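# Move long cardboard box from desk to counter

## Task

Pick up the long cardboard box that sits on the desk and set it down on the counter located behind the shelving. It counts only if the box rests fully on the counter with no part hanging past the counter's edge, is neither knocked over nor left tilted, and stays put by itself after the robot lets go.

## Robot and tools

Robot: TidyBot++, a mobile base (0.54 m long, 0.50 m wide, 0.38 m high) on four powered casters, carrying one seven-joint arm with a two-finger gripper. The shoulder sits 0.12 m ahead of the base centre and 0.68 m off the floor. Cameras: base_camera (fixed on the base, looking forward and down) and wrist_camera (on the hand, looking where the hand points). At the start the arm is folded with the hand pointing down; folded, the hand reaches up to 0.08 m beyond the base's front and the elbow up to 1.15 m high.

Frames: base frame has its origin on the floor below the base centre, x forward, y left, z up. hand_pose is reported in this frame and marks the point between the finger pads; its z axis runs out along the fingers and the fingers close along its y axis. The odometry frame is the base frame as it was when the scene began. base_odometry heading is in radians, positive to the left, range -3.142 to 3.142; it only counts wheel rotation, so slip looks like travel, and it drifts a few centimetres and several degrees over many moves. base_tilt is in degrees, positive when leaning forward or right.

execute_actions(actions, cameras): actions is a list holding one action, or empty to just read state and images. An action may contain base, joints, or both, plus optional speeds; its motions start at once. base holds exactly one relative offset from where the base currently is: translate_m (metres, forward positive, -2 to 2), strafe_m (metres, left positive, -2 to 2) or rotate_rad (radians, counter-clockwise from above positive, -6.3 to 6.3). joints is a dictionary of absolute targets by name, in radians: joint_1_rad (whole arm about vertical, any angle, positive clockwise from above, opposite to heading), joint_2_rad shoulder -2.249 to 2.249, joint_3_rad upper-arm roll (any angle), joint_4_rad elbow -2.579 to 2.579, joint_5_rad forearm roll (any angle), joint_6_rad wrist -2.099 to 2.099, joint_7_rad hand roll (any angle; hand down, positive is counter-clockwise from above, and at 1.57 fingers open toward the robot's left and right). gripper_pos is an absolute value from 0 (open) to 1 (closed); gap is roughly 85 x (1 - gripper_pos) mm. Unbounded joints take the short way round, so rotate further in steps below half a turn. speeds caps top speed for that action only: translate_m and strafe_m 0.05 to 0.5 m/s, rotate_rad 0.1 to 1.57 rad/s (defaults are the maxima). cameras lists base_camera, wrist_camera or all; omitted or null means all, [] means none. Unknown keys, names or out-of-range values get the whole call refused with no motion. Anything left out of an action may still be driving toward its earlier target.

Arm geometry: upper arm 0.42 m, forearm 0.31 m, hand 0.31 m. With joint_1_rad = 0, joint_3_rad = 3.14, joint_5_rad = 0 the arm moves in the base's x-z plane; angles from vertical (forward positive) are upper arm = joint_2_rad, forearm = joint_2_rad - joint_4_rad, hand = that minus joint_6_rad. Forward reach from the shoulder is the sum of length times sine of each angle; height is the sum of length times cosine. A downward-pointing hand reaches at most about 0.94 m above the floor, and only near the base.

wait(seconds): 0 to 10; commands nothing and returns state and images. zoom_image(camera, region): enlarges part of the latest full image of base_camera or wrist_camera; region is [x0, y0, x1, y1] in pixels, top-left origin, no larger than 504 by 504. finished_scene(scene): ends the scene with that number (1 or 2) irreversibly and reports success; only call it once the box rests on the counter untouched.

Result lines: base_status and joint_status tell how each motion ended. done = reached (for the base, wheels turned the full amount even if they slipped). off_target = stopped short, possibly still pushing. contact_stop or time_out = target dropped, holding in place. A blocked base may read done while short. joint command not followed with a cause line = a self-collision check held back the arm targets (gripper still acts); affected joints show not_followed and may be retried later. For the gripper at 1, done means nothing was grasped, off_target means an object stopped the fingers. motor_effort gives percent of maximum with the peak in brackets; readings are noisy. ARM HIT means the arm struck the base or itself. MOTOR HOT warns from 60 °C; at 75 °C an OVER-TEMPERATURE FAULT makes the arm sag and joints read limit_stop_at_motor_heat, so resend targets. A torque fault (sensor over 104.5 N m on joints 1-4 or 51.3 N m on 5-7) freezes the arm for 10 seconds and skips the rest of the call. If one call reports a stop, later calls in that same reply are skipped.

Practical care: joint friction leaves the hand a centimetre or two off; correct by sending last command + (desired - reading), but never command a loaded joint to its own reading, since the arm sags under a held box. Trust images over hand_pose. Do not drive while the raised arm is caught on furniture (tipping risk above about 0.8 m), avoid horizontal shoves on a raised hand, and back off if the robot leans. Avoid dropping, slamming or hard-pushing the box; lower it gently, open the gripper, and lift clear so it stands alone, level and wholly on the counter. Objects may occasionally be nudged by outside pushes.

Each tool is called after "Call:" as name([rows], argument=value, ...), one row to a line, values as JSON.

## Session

Call:
execute_actions([
  {"joints":{"joint_1_rad":2.9,"joint_6_rad":0.3}},
])

Scene clock: 3.77 s.
base_odometry: x=+0.000 y=+0.000 heading=+0.000 (m, m, rad; odometry frame)
base_tilt: forward=-0.1 right=+0.7 (deg)
base_status: not commanded
joint_positions: joint_1_rad=+2.890 joint_2_rad=-0.361 joint_3_rad=+3.168 joint_4_rad=-2.506 joint_5_rad=+0.032 joint_6_rad=+0.281 joint_7_rad=+1.607 gripper_pos=+0.000
joint_status: all done
motor_effort: joint_1_rad=+0(0) joint_2_rad=-6(6) joint_3_rad=-1(1) joint_4_rad=+19(19) joint_5_rad=+0(0) joint_6_rad=+8(8) joint_7_rad=+0(0) (%)
hand_pose: x=-0.2834 y=-0.0961 z=+0.8151 quat_wxyz=(+0.594, +0.118, -0.794, +0.055) (m; base frame)
pictures: base_camera, wrist_camera
camera_calibration (this result's frames):
wrist_camera: T_world_to_cam=[[-0.274215, 0.961016, 0.0354139, -0.0137138], [0.238545, 0.103648, -0.965585, 0.926713], [-0.931613, -0.25633, -0.257667, 0.0591952], [0, 0, 0, 1]] pos_world=[-0.169676, -0.0676995, 0.910558]
Images, in order (width x height): base_camera 644x364, wrist_camera 644x476.

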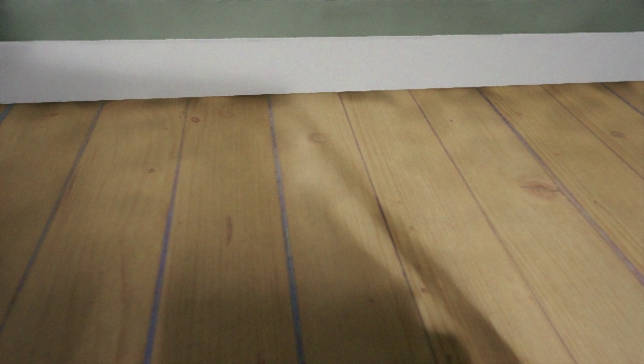

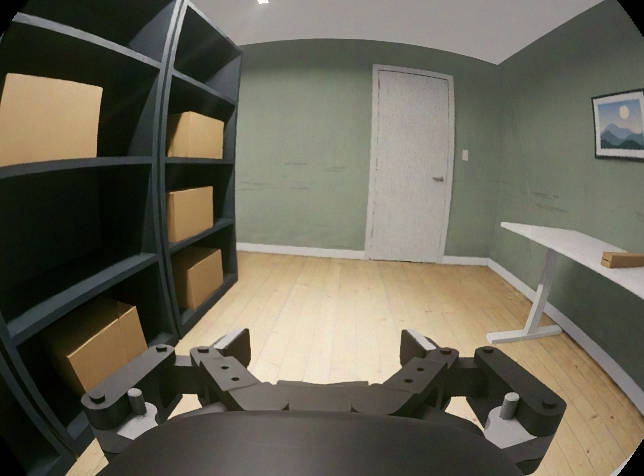

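Call:
execute_actions([
  {"base":{"rotate_rad":1.6},"joints":{"joint_1_rad":0.0,"joint_2_rad":0.0,"joint_4_rad":-1.6,"joint_6_rad":-0.9}},
])

Scene clock: 7.77 s.
base_odometry: x=+0.000 y=+0.000 heading=+1.599 (m, m, rad; odometry frame)
base_tilt: forward=-0.1 right=+0.7 (deg)
base_status: done
joint_positions: joint_1_rad=+0.008 joint_2_rad=-0.014 joint_3_rad=+3.168 joint_4_rad=-1.620 joint_5_rad=+0.032 joint_6_rad=-0.881 joint_7_rad=+1.607 gripper_pos=+0.000
joint_status: all done
motor_effort: joint_1_rad=+0(1) joint_2_rad=-20(19) joint_3_rad=-2(2) joint_4_rad=+20(19) joint_5_rad=+0(1) joint_6_rad=+6(7) joint_7_rad=+0(0) (%)
hand_pose: x=+0.6167 y=-0.0234 z=+0.8446 quat_wxyz=(+0.026, +0.947, +0.007, +0.321) (m; base frame)
pictures: base_camera, wrist_camera
camera_calibration (this result's frames):
wrist_camera: T_world_to_cam=[[0.00416403, -0.999632, 0.0267989, -0.0480898], [-0.773477, -0.0202054, -0.633502, 1.07369], [0.63381, -0.0180904, -0.773277, 0.399653], [0, 0, 0, 1]] pos_world=[0.577369, -0.019148, 0.990514]
Images, in order (width x height): base_camera 644x364, wrist_camera 644x476.

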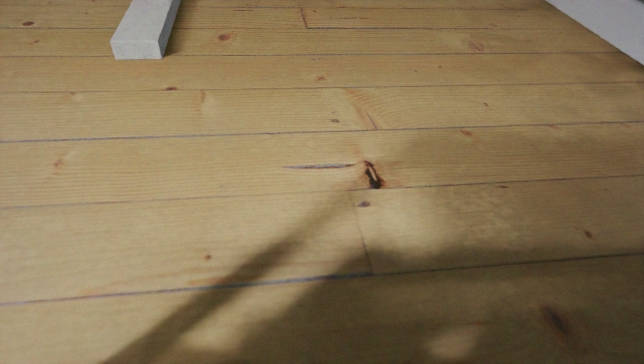

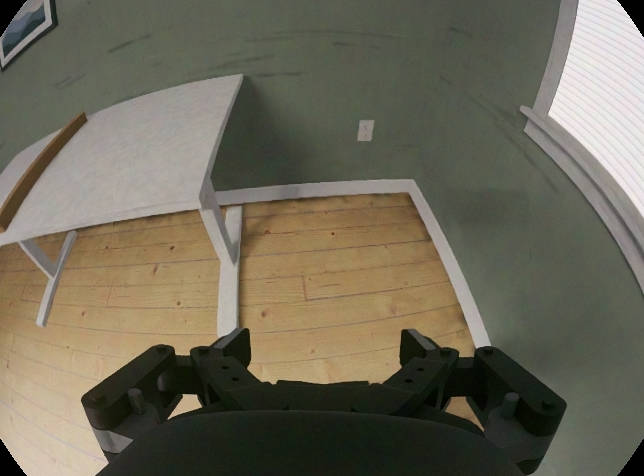

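Call:
execute_actions([
  {"base":{"rotate_rad":0.06}},
], cameras=[])

Call:
execute_actions([
  {"base":{"strafe_m":0.78},"joints":{"joint_6_rad":-1.2}},
])

Scene clock: 9.17 s.
base_odometry: x=+0.000 y=+0.000 heading=+1.659 (m, m, rad; odometry frame)
base_tilt: forward=-0.1 right=+0.7 (deg)
base_status: done
joint_positions: joint_1_rad=-0.003 joint_2_rad=-0.014 joint_3_rad=+3.164 joint_4_rad=-1.620 joint_5_rad=+0.032 joint_6_rad=-0.881 joint_7_rad=+1.607 gripper_pos=+0.000
joint_status: not commanded
motor_effort: joint_1_rad=+0(3) joint_2_rad=-19(20) joint_3_rad=-1(5) joint_4_rad=+20(20) joint_5_rad=+0(0) joint_6_rad=+5(6) joint_7_rad=+0(1) (%)
hand_pose: x=+0.6170 y=-0.0166 z=+0.8445 quat_wxyz=(+0.024, +0.947, +0.013, +0.321) (m; base frame)
pictures: none
No camera images: the call's "cameras" was empty. Leave "cameras" out to get every camera's image.

Scene clock: 12.10 s.
base_odometry: x=-0.777 y=-0.070 heading=+1.660 (m, m, rad; odometry frame)
base_tilt: forward=-0.1 right=+0.6 (deg)
base_status: done
joint_positions: joint_1_rad=-0.002 joint_2_rad=-0.012 joint_3_rad=+3.165 joint_4_rad=-1.612 joint_5_rad=+0.032 joint_6_rad=-1.202 joint_7_rad=+1.607 gripper_pos=+0.000
joint_status: all done
motor_effort: joint_1_rad=+0(2) joint_2_rad=-18(20) joint_3_rad=-1(4) joint_4_rad=+18(20) joint_5_rad=+0(1) joint_6_rad=+3(5) joint_7_rad=+0(0) (%)
hand_pose: x=+0.5319 y=-0.0167 z=+0.8001 quat_wxyz=(+0.020, +0.985, +0.011, +0.168) (m; base frame)
pictures: base_camera, wrist_camera
camera_calibration (this result's frames):
wrist_camera: T_world_to_cam=[[0.0136156, -0.999785, 0.0156688, -0.0359885], [-0.931652, -0.0183749, -0.362886, 0.847628], [0.363096, -0.00965697, -0.931702, 0.689967], [0, 0, 0, 1]] pos_world=[0.539661, -0.0137427, 0.950999]
Images, in order (width x height): base_camera 644x364, wrist_camera 644x476.

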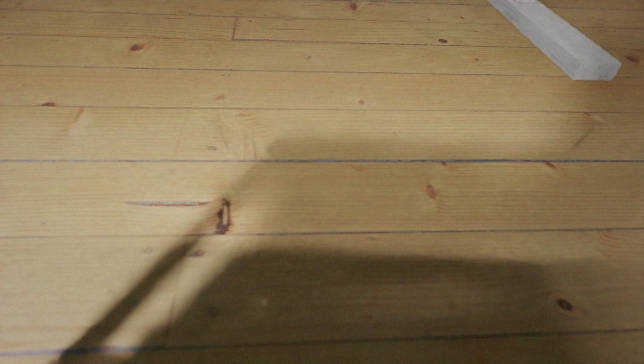

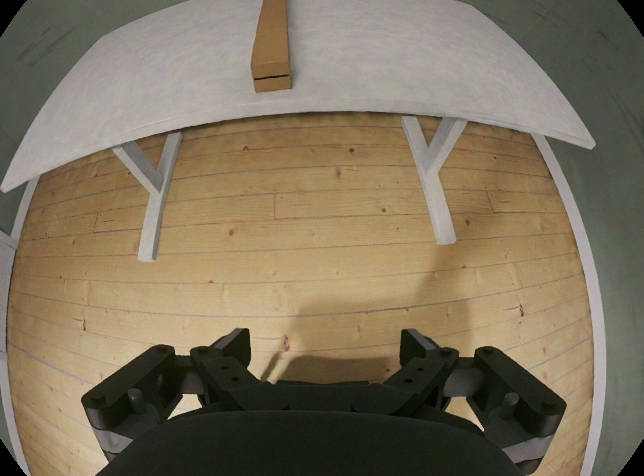

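Call:
execute_actions([
  {"base":{"strafe_m":0.07},"joints":{"joint_2_rad":0.3,"joint_4_rad":-1.084,"joint_6_rad":-1.75,"joint_7_rad":1.57}},
], cameras=[])

Call:
execute_actions([
  {"base":{"translate_m":0.54}},
], cameras=[])

Call:
execute_actions([
  {"joints":{"joint_2_rad":0.6,"joint_4_rad":-0.643,"joint_6_rad":-1.9}},
], cameras=["wrist_camera"])

Scene clock: 14.60 s.
base_odometry: x=-0.847 y=-0.076 heading=+1.661 (m, m, rad; odometry frame)
base_tilt: forward=-0.1 right=+0.6 (deg)
base_status: done
joint_positions: joint_1_rad=-0.003 joint_2_rad=+0.291 joint_3_rad=+3.165 joint_4_rad=-1.102 joint_5_rad=+0.032 joint_6_rad=-1.732 joint_7_rad=+1.607 gripper_pos=+0.000
joint_status: all done
motor_effort: joint_1_rad=+0(2) joint_2_rad=-27(28) joint_3_rad=-1(1) joint_4_rad=+16(19) joint_5_rad=+0(1) joint_6_rad=+1(3) joint_7_rad=+0(0) (%)
hand_pose: x=+0.5543 y=-0.0157 z=+0.8291 quat_wxyz=(+0.019, +1.000, +0.006, +0.008) (m; base frame)
pictures: none
No camera images: the call's "cameras" was empty. Leave "cameras" out to get every camera's image.

Scene clock: 17.03 s.
base_odometry: x=-0.896 y=+0.462 heading=+1.661 (m, m, rad; odometry frame)
base_tilt: forward=+0.0 right=+0.7 (deg)
base_status: done
joint_positions: joint_1_rad=-0.003 joint_2_rad=+0.302 joint_3_rad=+3.165 joint_4_rad=-1.100 joint_5_rad=+0.032 joint_6_rad=-1.735 joint_7_rad=+1.607 gripper_pos=+0.000
joint_status: not commanded
motor_effort: joint_1_rad=+0(1) joint_2_rad=-27(31) joint_3_rad=-2(2) joint_4_rad=+16(17) joint_5_rad=+0(0) joint_6_rad=+1(0) joint_7_rad=+0(0) (%)
hand_pose: x=+0.5556 y=-0.0157 z=+0.8251 quat_wxyz=(+0.019, +1.000, +0.006, +0.002) (m; base frame)
pictures: none
No camera images: the call's "cameras" was empty. Leave "cameras" out to get every camera's image.

Scene clock: 18.63 s.
base_odometry: x=-0.896 y=+0.462 heading=+1.661 (m, m, rad; odometry frame)
base_tilt: forward=+0.0 right=+0.6 (deg)
base_status: not commanded
joint_positions: joint_1_rad=-0.003 joint_2_rad=+0.597 joint_3_rad=+3.165 joint_4_rad=-0.663 joint_5_rad=+0.032 joint_6_rad=-1.880 joint_7_rad=+1.607 gripper_pos=+0.000
joint_status: all done
motor_effort: joint_1_rad=+0(0) joint_2_rad=-36(38) joint_3_rad=-2(1) joint_4_rad=+16(17) joint_5_rad=+0(0) joint_6_rad=+0(1) joint_7_rad=+0(0) (%)
hand_pose: x=+0.6552 y=-0.0149 z=+0.8146 quat_wxyz=(+0.022, +1.000, +0.005, +0.000) (m; base frame)
pictures: wrist_camera
camera_calibration (this result's frames):
wrist_camera: T_world_to_cam=[[0.000761427, -0.999854, 0.0170789, -0.0288627], [-0.999446, -0.00132895, -0.0332428, 0.74402], [0.0332606, -0.0170441, -0.999301, 0.929809], [0, 0, 0, 1]] pos_world=[0.712704, -0.012022, 0.954386]
Images, in order (width x height): wrist_camera 644x476.

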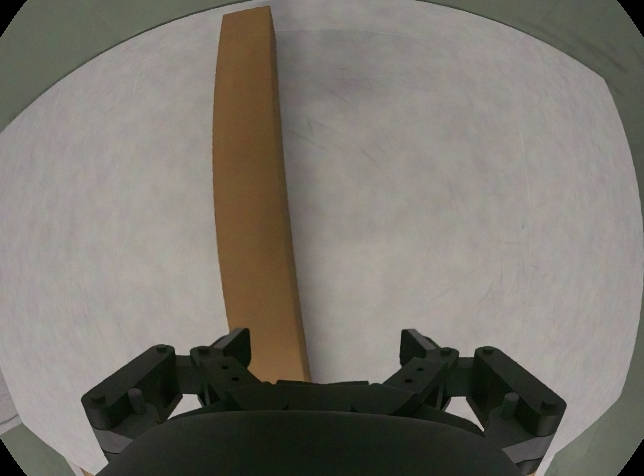

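Call:
execute_actions([
  {"base":{"strafe_m":0.045},"joints":{"joint_7_rad":1.66}},
], cameras=["wrist_camera"])

Call:
execute_actions([
  {"joints":{"joint_2_rad":0.72,"joint_6_rad":-1.79}},
], cameras=["wrist_camera"])

Scene clock: 20.30 s.
base_odometry: x=-0.941 y=+0.458 heading=+1.661 (m, m, rad; odometry frame)
base_tilt: forward=-0.1 right=+0.7 (deg)
base_status: done
joint_positions: joint_1_rad=-0.004 joint_2_rad=+0.597 joint_3_rad=+3.165 joint_4_rad=-0.662 joint_5_rad=+0.032 joint_6_rad=-1.881 joint_7_rad=+1.618 gripper_pos=+0.000
joint_status: all done
motor_effort: joint_1_rad=+0(3) joint_2_rad=-38(38) joint_3_rad=-2(3) joint_4_rad=+16(16) joint_5_rad=+0(1) joint_6_rad=+1(1) joint_7_rad=+0(0) (%)
hand_pose: x=+0.6552 y=-0.0143 z=+0.8148 quat_wxyz=(+0.022, +1.000, +0.011, +0.000) (m; base frame)
pictures: wrist_camera
camera_calibration (this result's frames):
wrist_camera: T_world_to_cam=[[0.0128627, -0.999772, 0.0170715, -0.0361744], [-0.999373, -0.0134173, -0.032778, 0.743377], [0.0329996, -0.0166392, -0.999317, 0.930237], [0, 0, 0, 1]] pos_world=[0.712678, -0.0107137, 0.954586]
Images, in order (width x height): wrist_camera 644x476.

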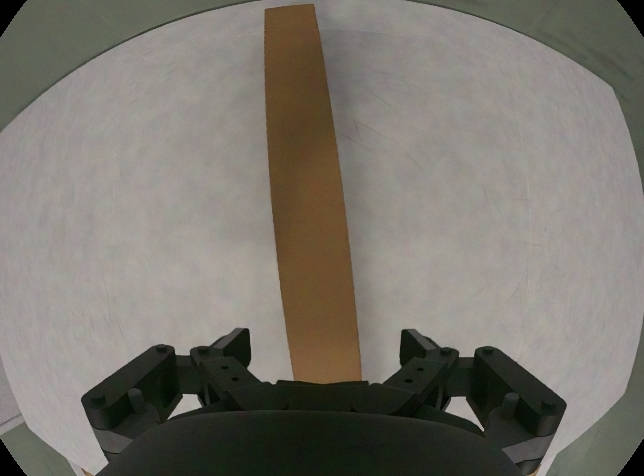

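Scene clock: 21.63 s.
base_odometry: x=-0.941 y=+0.458 heading=+1.661 (m, m, rad; odometry frame)
base_tilt: forward=+0.0 right=+0.6 (deg)
base_status: not commanded
joint_positions: joint_1_rad=-0.004 joint_2_rad=+0.725 joint_3_rad=+3.165 joint_4_rad=-0.658 joint_5_rad=+0.032 joint_6_rad=-1.805 joint_7_rad=+1.618 gripper_pos=+0.000
joint_status: all done
motor_effort: joint_1_rad=+0(0) joint_2_rad=-42(44) joint_3_rad=-2(1) joint_4_rad=+16(18) joint_5_rad=+0(0) joint_6_rad=+0(1) joint_7_rad=+0(0) (%)
hand_pose: x=+0.6925 y=-0.0148 z=+0.7447 quat_wxyz=(+0.023, +0.999, +0.014, -0.024) (m; base frame)
pictures: wrist_camera
camera_calibration (this result's frames):
wrist_camera: T_world_to_cam=[[0.017211, -0.999678, 0.0186322, -0.0401081], [-0.999753, -0.0169447, 0.014357, 0.743462], [-0.0140367, -0.0188747, -0.999723, 0.891809], [0, 0, 0, 1]] pos_world=[0.756487, -0.0106649, 0.881635]
Images, in order (width x height): wrist_camera 644x476.

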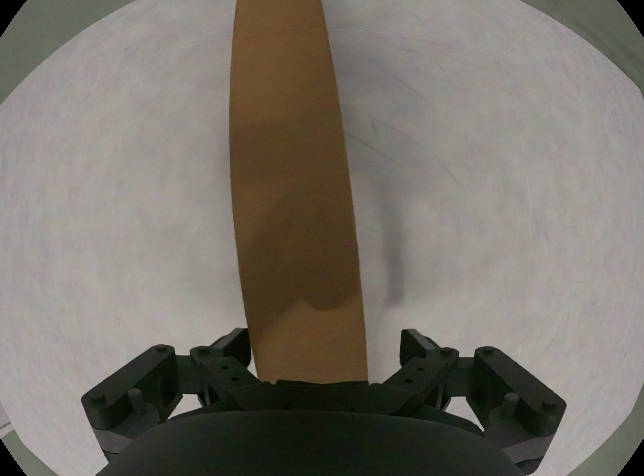

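Between fingers. Grip, lift, retreat.

Call:
execute_actions([
  {"joints":{"gripper_pos":1}},
], cameras=[])

Call:
wait(seconds=0)

Scene clock: 23.00 s.
base_odometry: x=-0.941 y=+0.458 heading=+1.661 (m, m, rad; odometry frame)
base_tilt: forward=-0.1 right=+0.7 (deg)
base_status: not commanded
joint_positions: joint_1_rad=-0.004 joint_2_rad=+0.719 joint_3_rad=+3.165 joint_4_rad=-0.656 joint_5_rad=+0.032 joint_6_rad=-1.805 joint_7_rad=+1.619 gripper_pos=+0.457
joint_status: gripper_pos off_target (ended at +0.457, target +1.000)
motor_effort: joint_1_rad=+0(0) joint_2_rad=-42(42) joint_3_rad=-1(2) joint_4_rad=+17(17) joint_5_rad=+0(0) joint_6_rad=+0(2) joint_7_rad=+0(0) (%)
hand_pose: x=+0.6927 y=-0.0148 z=+0.7487 quat_wxyz=(+0.023, +0.999, +0.014, -0.020) (m; base frame)
pictures: none
No camera images: the call's "cameras" was empty. Leave "cameras" out to get every camera's image.

Scene clock: 23.00 s.
base_odometry: x=-0.941 y=+0.458 heading=+1.661 (m, m, rad; odometry frame)
base_tilt: forward=-0.1 right=+0.7 (deg)
base_status: not commanded
joint_positions: joint_1_rad=-0.004 joint_2_rad=+0.719 joint_3_rad=+3.165 joint_4_rad=-0.656 joint_5_rad=+0.032 joint_6_rad=-1.805 joint_7_rad=+1.619 gripper_pos=+0.457
joint_status: gripper_pos off_target (ended at +0.457, target +1.000)
motor_effort: joint_1_rad=+0(0) joint_2_rad=-42(42) joint_3_rad=-1(2) joint_4_rad=+17(17) joint_5_rad=+0(0) joint_6_rad=+0(2) joint_7_rad=+0(0) (%)
hand_pose: x=+0.6927 y=-0.0148 z=+0.7487 quat_wxyz=(+0.023, +0.999, +0.014, -0.020) (m; base frame)
pictures: base_camera, wrist_camera
camera_calibration (this result's frames):
wrist_camera: T_world_to_cam=[[0.0176884, -0.999668, 0.0187482, -0.040601], [-0.999825, -0.0175703, 0.00644715, 0.749544], [-0.0061156, -0.018859, -0.999803, 0.890328], [0, 0, 0, 1]] pos_world=[0.755575, -0.0106272, 0.886082]
Images, in order (width x height): base_camera 644x364, wrist_camera 644x476.

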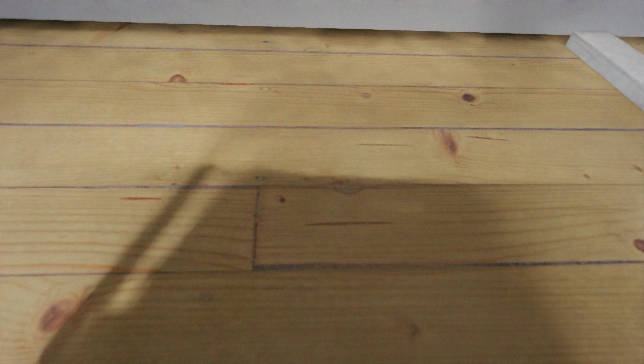

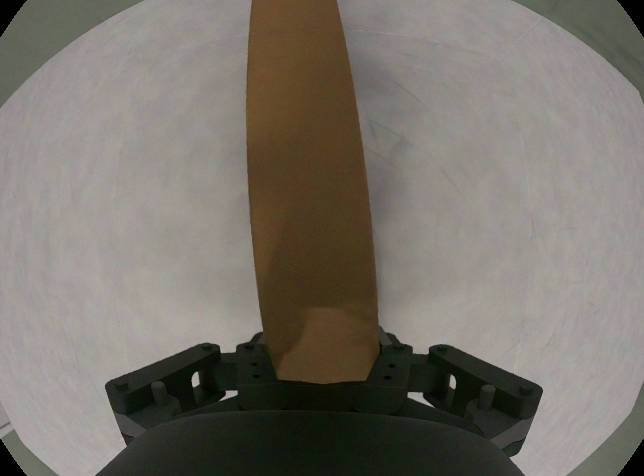

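Call:
execute_actions([
  {"joints":{"joint_2_rad":0.45,"joint_6_rad":-2.0}},
], cameras=[])

Call:
execute_actions([
  {"base":{"translate_m":-0.8},"speeds":{"translate_m":0.35}},
], cameras=[])

Call:
execute_actions([
  {"joints":{"joint_2_rad":-0.38,"joint_4_rad":-2.2,"joint_6_rad":0.25}},
], cameras=[])

Call:
execute_actions([
  {"base":{"rotate_rad":3.11},"speeds":{"rotate_rad":0.9}},
])

Scene clock: 25.40 s.
base_odometry: x=-0.941 y=+0.458 heading=+1.661 (m, m, rad; odometry frame)
base_tilt: forward=-0.1 right=+0.7 (deg)
base_status: not commanded
joint_positions: joint_1_rad=-0.004 joint_2_rad=+0.448 joint_3_rad=+3.165 joint_4_rad=-0.640 joint_5_rad=+0.032 joint_6_rad=-1.940 joint_7_rad=+1.646 gripper_pos=+0.457
joint_status: joint_6_rad off_target (ended at -1.940, target -2.000); the others done
motor_effort: joint_1_rad=+0(0) joint_2_rad=-31(45) joint_3_rad=-1(2) joint_4_rad=+14(17) joint_5_rad=-1(1) joint_6_rad=-4(6) joint_7_rad=-4(5) (%)
hand_pose: x=+0.6151 y=-0.0139 z=+0.8977 quat_wxyz=(+0.022, +0.998, +0.023, +0.056) (m; base frame)
pictures: none
No camera images: the call's "cameras" was empty. Leave "cameras" out to get every camera's image.

Scene clock: 28.73 s.
base_odometry: x=-0.869 y=-0.339 heading=+1.661 (m, m, rad; odometry frame)
base_tilt: forward=-0.1 right=+0.7 (deg)
base_status: done
joint_positions: joint_1_rad=-0.004 joint_2_rad=+0.450 joint_3_rad=+3.165 joint_4_rad=-0.640 joint_5_rad=+0.032 joint_6_rad=-1.940 joint_7_rad=+1.646 gripper_pos=+0.457
joint_status: not commanded
motor_effort: joint_1_rad=+0(1) joint_2_rad=-33(34) joint_3_rad=-2(1) joint_4_rad=+14(14) joint_5_rad=-1(1) joint_6_rad=-5(5) joint_7_rad=-5(5) (%)
hand_pose: x=+0.6153 y=-0.0140 z=+0.8970 quat_wxyz=(+0.022, +0.998, +0.023, +0.055) (m; base frame)
pictures: none
No camera images: the call's "cameras" was empty. Leave "cameras" out to get every camera's image.

Scene clock: 31.70 s.
base_odometry: x=-0.869 y=-0.339 heading=+1.661 (m, m, rad; odometry frame)
base_tilt: forward=-0.1 right=+0.7 (deg)
base_status: not commanded
joint_positions: joint_1_rad=-0.004 joint_2_rad=-0.369 joint_3_rad=+3.165 joint_4_rad=-2.185 joint_5_rad=+0.032 joint_6_rad=+0.230 joint_7_rad=+1.647 gripper_pos=+0.457
joint_status: all done
motor_effort: joint_1_rad=+1(0) joint_2_rad=-9(32) joint_3_rad=-1(2) joint_4_rad=+22(22) joint_5_rad=+0(1) joint_6_rad=+9(9) joint_7_rad=+0(5) (%)
hand_pose: x=+0.5837 y=-0.0069 z=+0.9929 quat_wxyz=(+0.038, +0.712, +0.032, +0.700) (m; base frame)
pictures: none
No camera images: the call's "cameras" was empty. Leave "cameras" out to get every camera's image.

Scene clock: 36.00 s.
base_odometry: x=-0.869 y=-0.339 heading=-1.513 (m, m, rad; odometry frame)
base_tilt: forward=-0.1 right=+0.7 (deg)
base_status: done
joint_positions: joint_1_rad=-0.004 joint_2_rad=-0.369 joint_3_rad=+3.165 joint_4_rad=-2.186 joint_5_rad=+0.032 joint_6_rad=+0.230 joint_7_rad=+1.647 gripper_pos=+0.457
joint_status: not commanded
motor_effort: joint_1_rad=+0(1) joint_2_rad=-8(9) joint_3_rad=-1(4) joint_4_rad=+22(22) joint_5_rad=-1(1) joint_6_rad=+8(10) joint_7_rad=+0(0) (%)
hand_pose: x=+0.5837 y=-0.0073 z=+0.9929 quat_wxyz=(+0.038, +0.712, +0.032, +0.700) (m; base frame)
pictures: base_camera, wrist_camera
camera_calibration (this result's frames):
wrist_camera: T_world_to_cam=[[0.0174392, -0.99593, 0.088429, -0.104785], [0.0163806, -0.088146, -0.995973, 1.04073], [0.999714, 0.0188175, 0.0147767, -0.460183], [0, 0, 0, 1]] pos_world=[0.444831, -0.00396302, 1.05261]
Images, in order (width x height): base_camera 644x364, wrist_camera 644x476.

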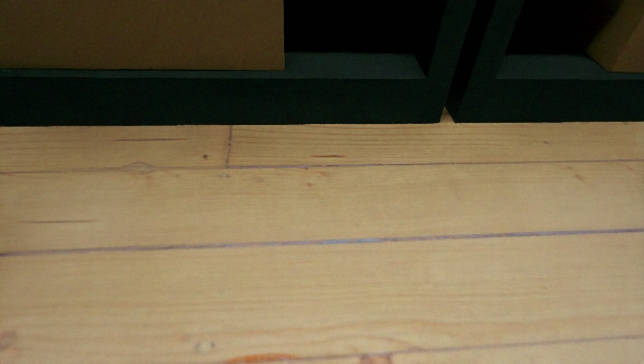

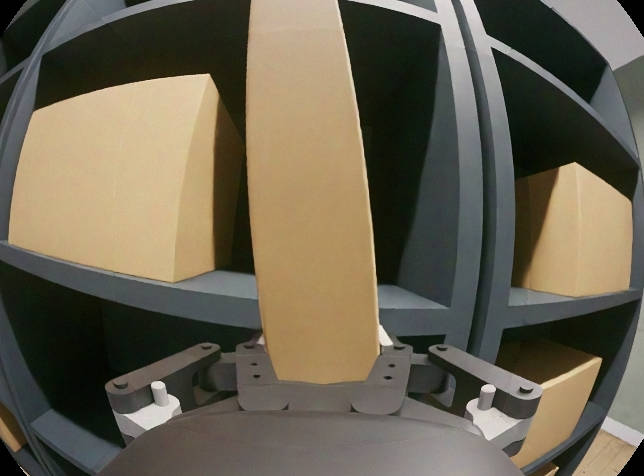

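Call:
execute_actions([
  {"base":{"translate_m":-0.1}},
], cameras=[])

Call:
execute_actions([
  {"base":{"rotate_rad":0.03}},
], cameras=[])

Call:
execute_actions([
  {"base":{"strafe_m":-1.25}},
])

Scene clock: 37.87 s.
base_odometry: x=-0.875 y=-0.239 heading=-1.512 (m, m, rad; odometry frame)
base_tilt: forward=-0.1 right=+0.7 (deg)
base_status: done
joint_positions: joint_1_rad=-0.004 joint_2_rad=-0.381 joint_3_rad=+3.165 joint_4_rad=-2.187 joint_5_rad=+0.032 joint_6_rad=+0.231 joint_7_rad=+1.647 gripper_pos=+0.457
joint_status: not commanded
motor_effort: joint_1_rad=+0(1) joint_2_rad=-7(14) joint_3_rad=-1(1) joint_4_rad=+22(22) joint_5_rad=+0(0) joint_6_rad=+9(10) joint_7_rad=+0(0) (%)
hand_pose: x=+0.5799 y=-0.0073 z=+0.9977 quat_wxyz=(+0.039, +0.708, +0.031, +0.704) (m; base frame)
pictures: none
No camera images: the call's "cameras" was empty. Leave "cameras" out to get every camera's image.

Scene clock: 38.43 s.
base_odometry: x=-0.875 y=-0.239 heading=-1.482 (m, m, rad; odometry frame)
base_tilt: forward=-0.1 right=+0.7 (deg)
base_status: done
joint_positions: joint_1_rad=-0.003 joint_2_rad=-0.381 joint_3_rad=+3.165 joint_4_rad=-2.187 joint_5_rad=+0.032 joint_6_rad=+0.231 joint_7_rad=+1.647 gripper_pos=+0.457
joint_status: not commanded
motor_effort: joint_1_rad=+0(1) joint_2_rad=-8(9) joint_3_rad=-1(1) joint_4_rad=+22(22) joint_5_rad=+0(1) joint_6_rad=+9(9) joint_7_rad=-1(0) (%)
hand_pose: x=+0.5799 y=-0.0074 z=+0.9977 quat_wxyz=(+0.039, +0.708, +0.031, +0.704) (m; base frame)
pictures: none
No camera images: the call's "cameras" was empty. Leave "cameras" out to get every camera's image.

Scene clock: 42.30 s.
base_odometry: x=-2.120 y=-0.348 heading=-1.483 (m, m, rad; odometry frame)
base_tilt: forward=-0.1 right=+0.7 (deg)
base_status: done
joint_positions: joint_1_rad=-0.003 joint_2_rad=-0.381 joint_3_rad=+3.165 joint_4_rad=-2.187 joint_5_rad=+0.032 joint_6_rad=+0.231 joint_7_rad=+1.647 gripper_pos=+0.457
joint_status: not commanded
motor_effort: joint_1_rad=+0(1) joint_2_rad=-9(10) joint_3_rad=-1(1) joint_4_rad=+22(22) joint_5_rad=+0(1) joint_6_rad=+8(9) joint_7_rad=+0(0) (%)
hand_pose: x=+0.5799 y=-0.0074 z=+0.9975 quat_wxyz=(+0.039, +0.708, +0.031, +0.704) (m; base frame)
pictures: base_camera, wrist_camera
camera_calibration (this result's frames):
wrist_camera: T_world_to_cam=[[0.0162963, -0.995939, 0.0885429, -0.104683], [0.0271985, -0.0880804, -0.995742, 1.03895], [0.999497, 0.0186352, 0.0256527, -0.467207], [0, 0, 0, 1]] pos_world=[0.44042, -0.00403999, 1.05578]
Images, in order (width x height): base_camera 644x364, wrist_camera 644x476.

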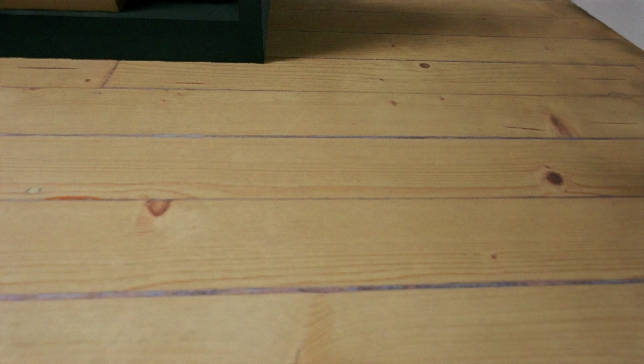

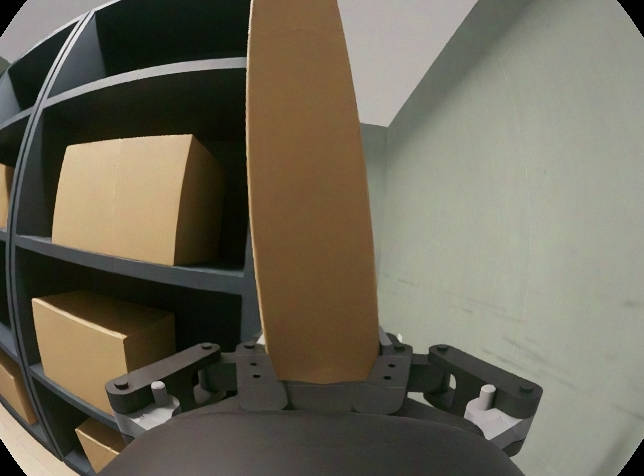

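Call:
execute_actions([
  {"base":{"strafe_m":-0.26}},
], cameras=[])

Call:
execute_actions([
  {"base":{"translate_m":1.1}},
], cameras=["base_camera"])

Call:
execute_actions([
  {"base":{"translate_m":1.1},"joints":{"joint_1_rad":-0.7}},
])

Scene clock: 45.10 s.
base_odometry: x=-2.379 y=-0.371 heading=-1.483 (m, m, rad; odometry frame)
base_tilt: forward=-0.1 right=+0.7 (deg)
base_status: done
joint_positions: joint_1_rad=-0.003 joint_2_rad=-0.381 joint_3_rad=+3.166 joint_4_rad=-2.187 joint_5_rad=+0.032 joint_6_rad=+0.231 joint_7_rad=+1.647 gripper_pos=+0.457
joint_status: not commanded
motor_effort: joint_1_rad=+0(1) joint_2_rad=-8(9) joint_3_rad=-1(4) joint_4_rad=+22(23) joint_5_rad=+0(0) joint_6_rad=+9(9) joint_7_rad=+0(0) (%)
hand_pose: x=+0.5799 y=-0.0080 z=+0.9976 quat_wxyz=(+0.039, +0.708, +0.031, +0.704) (m; base frame)
pictures: none
No camera images: the call's "cameras" was empty. Leave "cameras" out to get every camera's image.

Scene clock: 48.67 s.
base_odometry: x=-2.284 y=-1.467 heading=-1.484 (m, m, rad; odometry frame)
base_tilt: forward=-0.1 right=+0.7 (deg)
base_status: done
joint_positions: joint_1_rad=-0.003 joint_2_rad=-0.377 joint_3_rad=+3.166 joint_4_rad=-2.188 joint_5_rad=+0.032 joint_6_rad=+0.232 joint_7_rad=+1.647 gripper_pos=+0.457
joint_status: not commanded
motor_effort: joint_1_rad=+0(0) joint_2_rad=-8(11) joint_3_rad=-1(1) joint_4_rad=+22(22) joint_5_rad=+0(0) joint_6_rad=+9(10) joint_7_rad=+0(0) (%)
hand_pose: x=+0.5808 y=-0.0080 z=+0.9958 quat_wxyz=(+0.039, +0.709, +0.031, +0.703) (m; base frame)
pictures: base_camera
Images, in order (width x height): base_camera 644x364.

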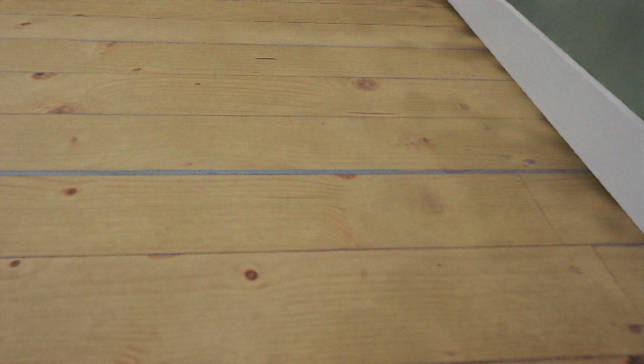

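Scene clock: 52.23 s.
base_odometry: x=-2.188 y=-2.563 heading=-1.484 (m, m, rad; odometry frame)
base_tilt: forward=-0.1 right=+0.6 (deg)
base_status: done
joint_positions: joint_1_rad=-0.691 joint_2_rad=-0.379 joint_3_rad=+3.166 joint_4_rad=-2.188 joint_5_rad=+0.032 joint_6_rad=+0.232 joint_7_rad=+1.647 gripper_pos=+0.457
joint_status: all done
motor_effort: joint_1_rad=+0(2) joint_2_rad=-8(10) joint_3_rad=-1(0) joint_4_rad=+22(22) joint_5_rad=+0(1) joint_6_rad=+9(10) joint_7_rad=+0(0) (%)
hand_pose: x=+0.4807 y=+0.2865 z=+0.9964 quat_wxyz=(-0.201, +0.657, +0.268, +0.676) (m; base frame)
pictures: base_camera, wrist_camera
camera_calibration (this result's frames):
wrist_camera: T_world_to_cam=[[0.643848, -0.760062, 0.0881285, -0.179051], [0.0750592, -0.0518829, -0.995828, 1.0331], [0.761463, 0.647777, 0.0236449, -0.437302], [0, 0, 0, 1]] pos_world=[0.370727, 0.200784, 1.05491]
Images, in order (width x height): base_camera 644x364, wrist_camera 644x476.

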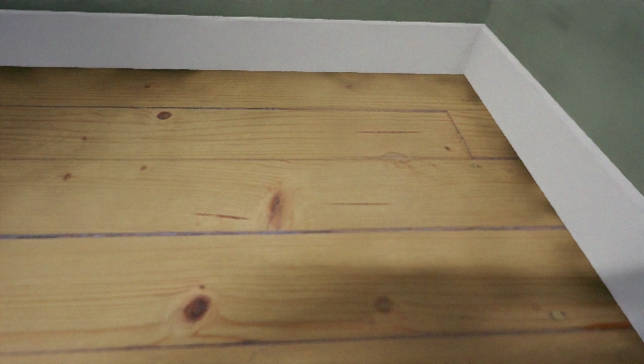

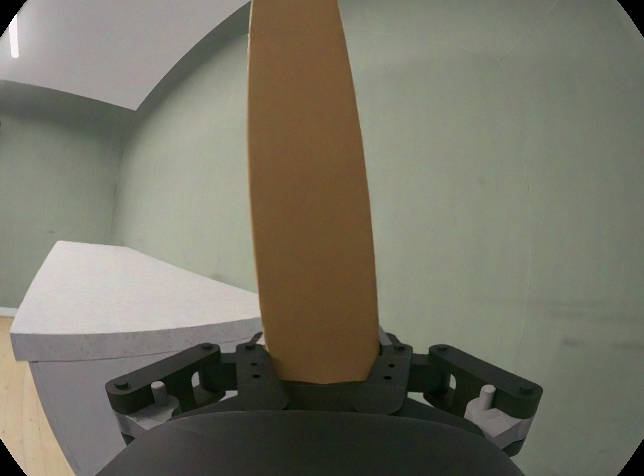

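Call:
execute_actions([
  {"base":{"translate_m":-0.3},"joints":{"joint_1_rad":0.0}},
], cameras=[])

Call:
execute_actions([
  {"base":{"strafe_m":0.1}},
], cameras=[])

Call:
execute_actions([
  {"base":{"rotate_rad":1.58},"joints":{"joint_6_rad":-0.2},"speeds":{"rotate_rad":0.9}},
])

Scene clock: 55.47 s.
base_odometry: x=-2.215 y=-2.264 heading=-1.484 (m, m, rad; odometry frame)
base_tilt: forward=-0.1 right=+0.7 (deg)
base_status: done
joint_positions: joint_1_rad=-0.009 joint_2_rad=-0.382 joint_3_rad=+3.165 joint_4_rad=-2.190 joint_5_rad=+0.032 joint_6_rad=+0.233 joint_7_rad=+1.647 gripper_pos=+0.457
joint_status: all done
motor_effort: joint_1_rad=+0(2) joint_2_rad=-8(11) joint_3_rad=-1(3) joint_4_rad=+22(23) joint_5_rad=+0(1) joint_6_rad=+9(10) joint_7_rad=+0(0) (%)
hand_pose: x=+0.5793 y=-0.0049 z=+0.9973 quat_wxyz=(+0.037, +0.708, +0.033, +0.705) (m; base frame)
pictures: none
No camera images: the call's "cameras" was empty. Leave "cameras" out to get every camera's image.

Scene clock: 56.73 s.
base_odometry: x=-2.115 y=-2.255 heading=-1.484 (m, m, rad; odometry frame)
base_tilt: forward=-0.1 right=+0.7 (deg)
base_status: done
joint_positions: joint_1_rad=-0.008 joint_2_rad=-0.382 joint_3_rad=+3.165 joint_4_rad=-2.190 joint_5_rad=+0.032 joint_6_rad=+0.233 joint_7_rad=+1.647 gripper_pos=+0.457
joint_status: not commanded
motor_effort: joint_1_rad=+0(1) joint_2_rad=-8(9) joint_3_rad=-1(1) joint_4_rad=+22(22) joint_5_rad=-1(1) joint_6_rad=+9(10) joint_7_rad=-1(0) (%)
hand_pose: x=+0.5793 y=-0.0053 z=+0.9973 quat_wxyz=(+0.037, +0.708, +0.033, +0.705) (m; base frame)
pictures: none
No camera images: the call's "cameras" was empty. Leave "cameras" out to get every camera's image.

Scene clock: 59.33 s.
base_odometry: x=-2.115 y=-2.255 heading=+0.096 (m, m, rad; odometry frame)
base_tilt: forward=-0.1 right=+0.7 (deg)
base_status: done
joint_positions: joint_1_rad=-0.006 joint_2_rad=-0.380 joint_3_rad=+3.165 joint_4_rad=-2.197 joint_5_rad=+0.032 joint_6_rad=-0.205 joint_7_rad=+1.647 gripper_pos=+0.457
joint_status: all done
motor_effort: joint_1_rad=+0(1) joint_2_rad=-8(9) joint_3_rad=-1(0) joint_4_rad=+21(24) joint_5_rad=+0(0) joint_6_rad=+9(10) joint_7_rad=+0(0) (%)
hand_pose: x=+0.5480 y=-0.0090 z=+0.8600 quat_wxyz=(+0.032, +0.847, +0.035, +0.530) (m; base frame)
pictures: base_camera, wrist_camera
camera_calibration (this result's frames):
wrist_camera: T_world_to_cam=[[0.0448324, -0.996522, 0.0702403, -0.0934693], [-0.406312, -0.0824219, -0.91001, 1.06663], [0.912634, 0.0122585, -0.408594, -0.0107158], [0, 0, 0, 1]] pos_world=[0.447355, -0.00509916, 0.972831]
Images, in order (width x height): base_camera 644x364, wrist_camera 644x476.

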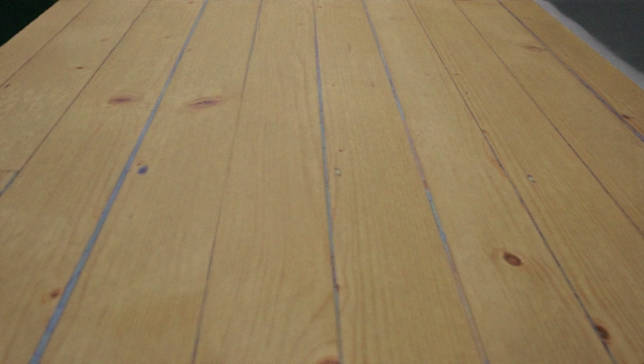

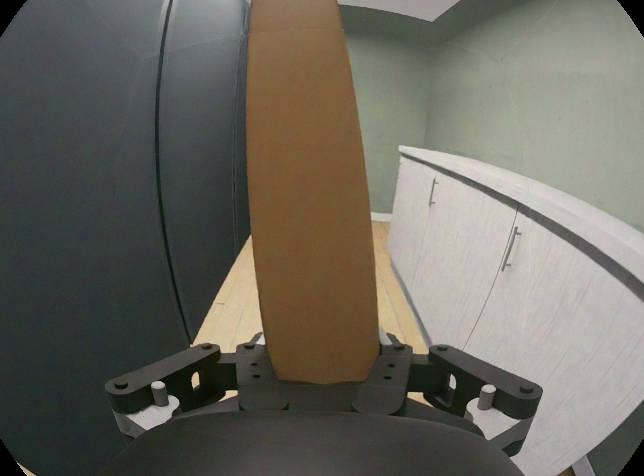

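Call:
execute_actions([
  {"base":{"translate_m":0.5},"joints":{"joint_2_rad":0.0,"joint_4_rad":-1.0,"joint_6_rad":-1.45}},
], cameras=[])

Call:
execute_actions([
  {"base":{"translate_m":0.55},"joints":{"joint_1_rad":1.57,"joint_7_rad":3.22}},
], cameras=[])

Call:
execute_actions([
  {"base":{"strafe_m":-0.28},"speeds":{"strafe_m":0.15}},
])

Scene clock: 62.57 s.
base_odometry: x=-1.617 y=-2.206 heading=+0.097 (m, m, rad; odometry frame)
base_tilt: forward=-0.1 right=+0.7 (deg)
base_status: done
joint_positions: joint_1_rad=-0.006 joint_2_rad=-0.006 joint_3_rad=+3.165 joint_4_rad=-1.019 joint_5_rad=+0.032 joint_6_rad=-1.434 joint_7_rad=+1.647 gripper_pos=+0.457
joint_status: all done
motor_effort: joint_1_rad=+0(0) joint_2_rad=-18(21) joint_3_rad=-1(1) joint_4_rad=+18(23) joint_5_rad=+0(0) joint_6_rad=+6(9) joint_7_rad=+0(0) (%)
hand_pose: x=+0.5826 y=-0.0167 z=+1.0297 quat_wxyz=(+0.032, +0.940, +0.024, +0.339) (m; base frame)
pictures: none
No camera images: the call's "cameras" was empty. Leave "cameras" out to get every camera's image.

Scene clock: 65.37 s.
base_odometry: x=-1.070 y=-2.152 heading=+0.098 (m, m, rad; odometry frame)
base_tilt: forward=-0.1 right=+0.7 (deg)
base_status: done
joint_positions: joint_1_rad=+1.563 joint_2_rad=+0.011 joint_3_rad=+3.165 joint_4_rad=-1.018 joint_5_rad=+0.032 joint_6_rad=-1.436 joint_7_rad=+3.178 gripper_pos=+0.457
joint_status: all done
motor_effort: joint_1_rad=+0(1) joint_2_rad=-18(22) joint_3_rad=-1(0) joint_4_rad=+18(19) joint_5_rad=+0(1) joint_6_rad=+6(7) joint_7_rad=+0(0) (%)
hand_pose: x=+0.1033 y=-0.4689 z=+1.0221 quat_wxyz=(+0.332, +0.943, +0.007, -0.024) (m; base frame)
pictures: none
No camera images: the call's "cameras" was empty. Leave "cameras" out to get every camera's image.

Scene clock: 70.10 s.
base_odometry: x=-1.042 y=-2.428 heading=+0.098 (m, m, rad; odometry frame)
base_tilt: forward=-0.1 right=+0.7 (deg)
base_status: strafe_m time_out (by the wheels' count: -0.277 of -0.280)
joint_positions: joint_1_rad=+1.563 joint_2_rad=+0.006 joint_3_rad=+3.165 joint_4_rad=-1.017 joint_5_rad=+0.032 joint_6_rad=-1.437 joint_7_rad=+3.178 gripper_pos=+0.457
joint_status: not commanded
motor_effort: joint_1_rad=+0(1) joint_2_rad=-18(25) joint_3_rad=-1(3) joint_4_rad=+18(20) joint_5_rad=+0(1) joint_6_rad=+6(7) joint_7_rad=+0(0) (%)
hand_pose: x=+0.1030 y=-0.4672 z=+1.0243 quat_wxyz=(+0.333, +0.942, +0.006, -0.025) (m; base frame)
pictures: base_camera, wrist_camera
camera_calibration (this result's frames):
wrist_camera: T_world_to_cam=[[0.0170031, -0.794085, 0.607569, -0.994548], [-0.999811, -0.00776065, 0.0178371, 0.143201], [-0.00944901, -0.607757, -0.794067, 0.668232], [0, 0, 0, 1]] pos_world=[0.166398, -0.382521, 1.13232]
Images, in order (width x height): base_camera 644x364, wrist_camera 644x476.

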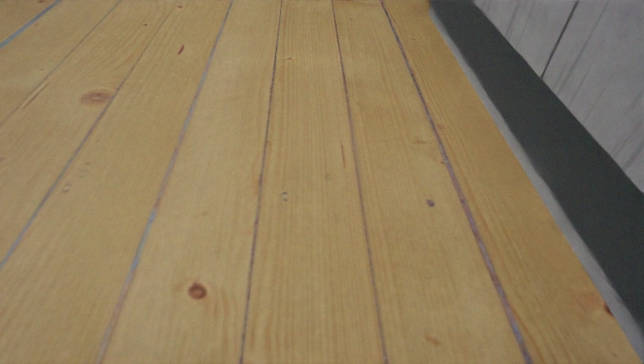

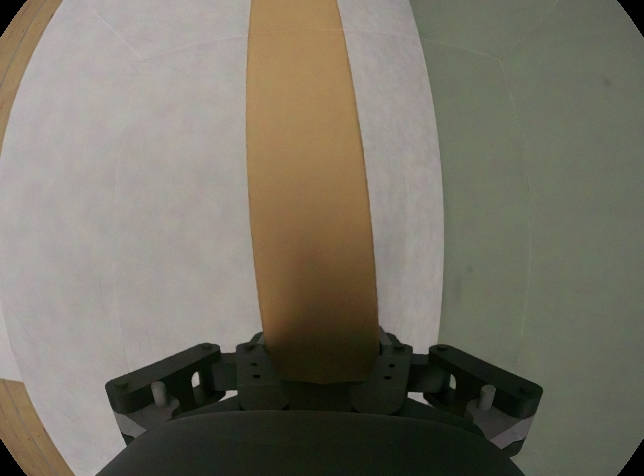

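Call:
execute_actions([
  {"base":{"strafe_m":0.03},"joints":{"joint_2_rad":0.14}},
], cameras=["wrist_camera"])

Scene clock: 71.83 s.
base_odometry: x=-1.045 y=-2.398 heading=+0.098 (m, m, rad; odometry frame)
base_tilt: forward=-0.1 right=+0.7 (deg)
base_status: done
joint_positions: joint_1_rad=+1.563 joint_2_rad=+0.146 joint_3_rad=+3.165 joint_4_rad=-1.016 joint_5_rad=+0.032 joint_6_rad=-1.437 joint_7_rad=+3.178 gripper_pos=+0.457
joint_status: all done
motor_effort: joint_1_rad=+0(0) joint_2_rad=-24(27) joint_3_rad=-1(1) joint_4_rad=+18(19) joint_5_rad=+0(0) joint_6_rad=+5(7) joint_7_rad=+0(1) (%)
hand_pose: x=+0.1034 y=-0.5104 z=+0.9562 quat_wxyz=(+0.267, +0.963, +0.008, -0.025) (m; base frame)
pictures: wrist_camera
camera_calibration (this result's frames):
wrist_camera: T_world_to_cam=[[0.0175924, -0.87075, 0.491412, -0.915635], [-0.999792, -0.0102288, 0.0176673, 0.143314], [-0.0103572, -0.49162, -0.870748, 0.720567], [0, 0, 0, 1]] pos_world=[0.166855, -0.441577, 1.07485]
Images, in order (width x height): wrist_camera 644x476.

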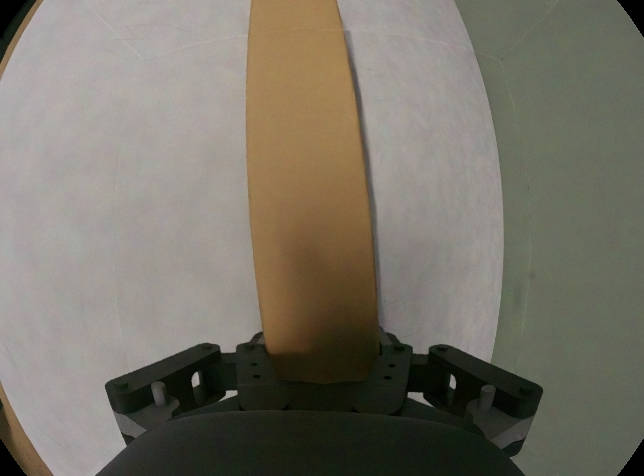

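Not touching yet; a bit lower.

Call:
execute_actions([
  {"joints":{"joint_2_rad":0.24}},
], cameras=["wrist_camera"])

Scene clock: 72.97 s.
base_odometry: x=-1.045 y=-2.398 heading=+0.098 (m, m, rad; odometry frame)
base_tilt: forward=-0.1 right=+0.7 (deg)
base_status: not commanded
joint_positions: joint_1_rad=+1.563 joint_2_rad=+0.193 joint_3_rad=+3.165 joint_4_rad=-0.994 joint_5_rad=+0.032 joint_6_rad=-1.437 joint_7_rad=+3.178 gripper_pos=+0.459
joint_status: joint_2_rad off_target (ended at +0.193, target +0.240)
motor_effort: joint_1_rad=+0(0) joint_2_rad=-18(24) joint_3_rad=-1(1) joint_4_rad=+14(19) joint_5_rad=+3(3) joint_6_rad=+4(5) joint_7_rad=+1(1) (%)
hand_pose: x=+0.1035 y=-0.5262 z=+0.9421 quat_wxyz=(+0.255, +0.967, +0.009, -0.025) (m; base frame)
pictures: wrist_camera
camera_calibration (this result's frames):
wrist_camera: T_world_to_cam=[[0.0180195, -0.8823, 0.470342, -0.90878], [-0.999778, -0.0107535, 0.0181307, 0.142771], [-0.010939, -0.470564, -0.882298, 0.72252], [0, 0, 0, 1]] pos_world=[0.167018, -0.460289, 1.06233]
Images, in order (width x height): wrist_camera 644x476.

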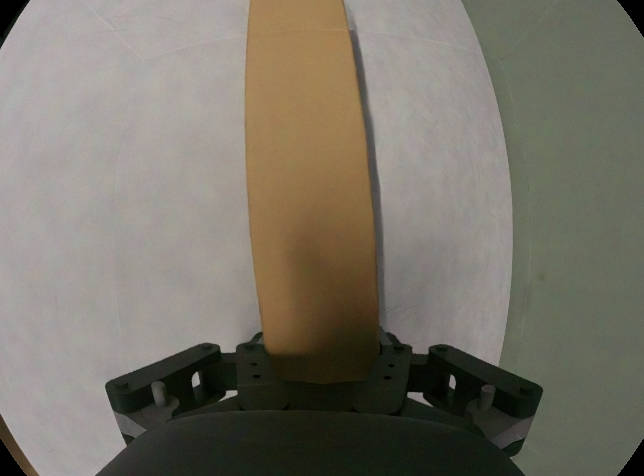

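Call:
execute_actions([
  {"joints":{"gripper_pos":0,"joint_2_rad":0.19}},
], cameras=[])

Call:
execute_actions([
  {"joints":{"joint_2_rad":-0.25,"joint_6_rad":-1.2}},
], cameras=["wrist_camera"])

Scene clock: 74.40 s.
base_odometry: x=-1.045 y=-2.398 heading=+0.098 (m, m, rad; odometry frame)
base_tilt: forward=-0.1 right=+0.7 (deg)
base_status: not commanded
joint_positions: joint_1_rad=+1.563 joint_2_rad=+0.189 joint_3_rad=+3.165 joint_4_rad=-0.994 joint_5_rad=+0.032 joint_6_rad=-1.437 joint_7_rad=+3.178 gripper_pos=+0.000
joint_status: all done
motor_effort: joint_1_rad=+1(1) joint_2_rad=-26(25) joint_3_rad=-2(0) joint_4_rad=+18(18) joint_5_rad=+0(3) joint_6_rad=+4(5) joint_7_rad=+0(1) (%)
hand_pose: x=+0.1034 y=-0.5252 z=+0.9442 quat_wxyz=(+0.257, +0.966, +0.008, -0.025) (m; base frame)
pictures: none
No camera images: the call's "cameras" was empty. Leave "cameras" out to get every camera's image.

Scene clock: 76.27 s.
base_odometry: x=-1.045 y=-2.398 heading=+0.098 (m, m, rad; odometry frame)
base_tilt: forward=-0.1 right=+0.7 (deg)
base_status: not commanded
joint_positions: joint_1_rad=+1.563 joint_2_rad=-0.255 joint_3_rad=+3.165 joint_4_rad=-0.994 joint_5_rad=+0.032 joint_6_rad=-1.218 joint_7_rad=+3.178 gripper_pos=+0.000
joint_status: all done
motor_effort: joint_1_rad=-1(0) joint_2_rad=-7(27) joint_3_rad=-1(1) joint_4_rad=+16(19) joint_5_rad=+0(0) joint_6_rad=+8(9) joint_7_rad=+0(0) (%)
hand_pose: x=+0.1019 y=-0.3941 z=+1.2041 quat_wxyz=(+0.558, +0.830, +0.003, -0.027) (m; base frame)
pictures: wrist_camera
camera_calibration (this result's frames):
wrist_camera: T_world_to_cam=[[0.0248797, -0.402267, 0.915184, -1.26258], [-0.999644, -0.00119607, 0.0266501, 0.131347], [-0.00962582, -0.915522, -0.402154, 0.262222], [0, 0, 0, 1]] pos_world=[0.165237, -0.267669, 1.25745]
Images, in order (width x height): wrist_camera 644x476.

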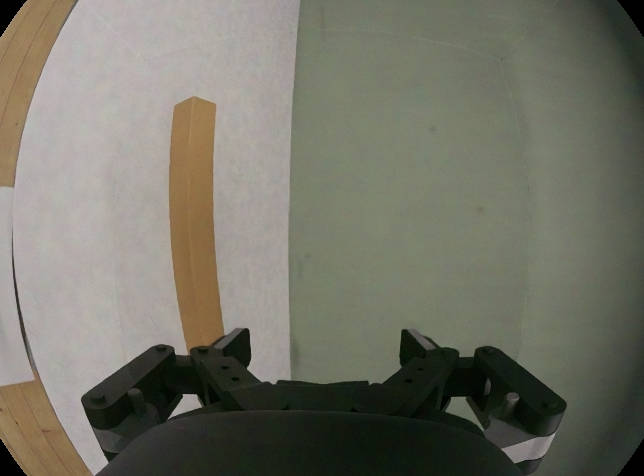

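Call:
finished_scene(scene=2)

The scene is finished: the task was done.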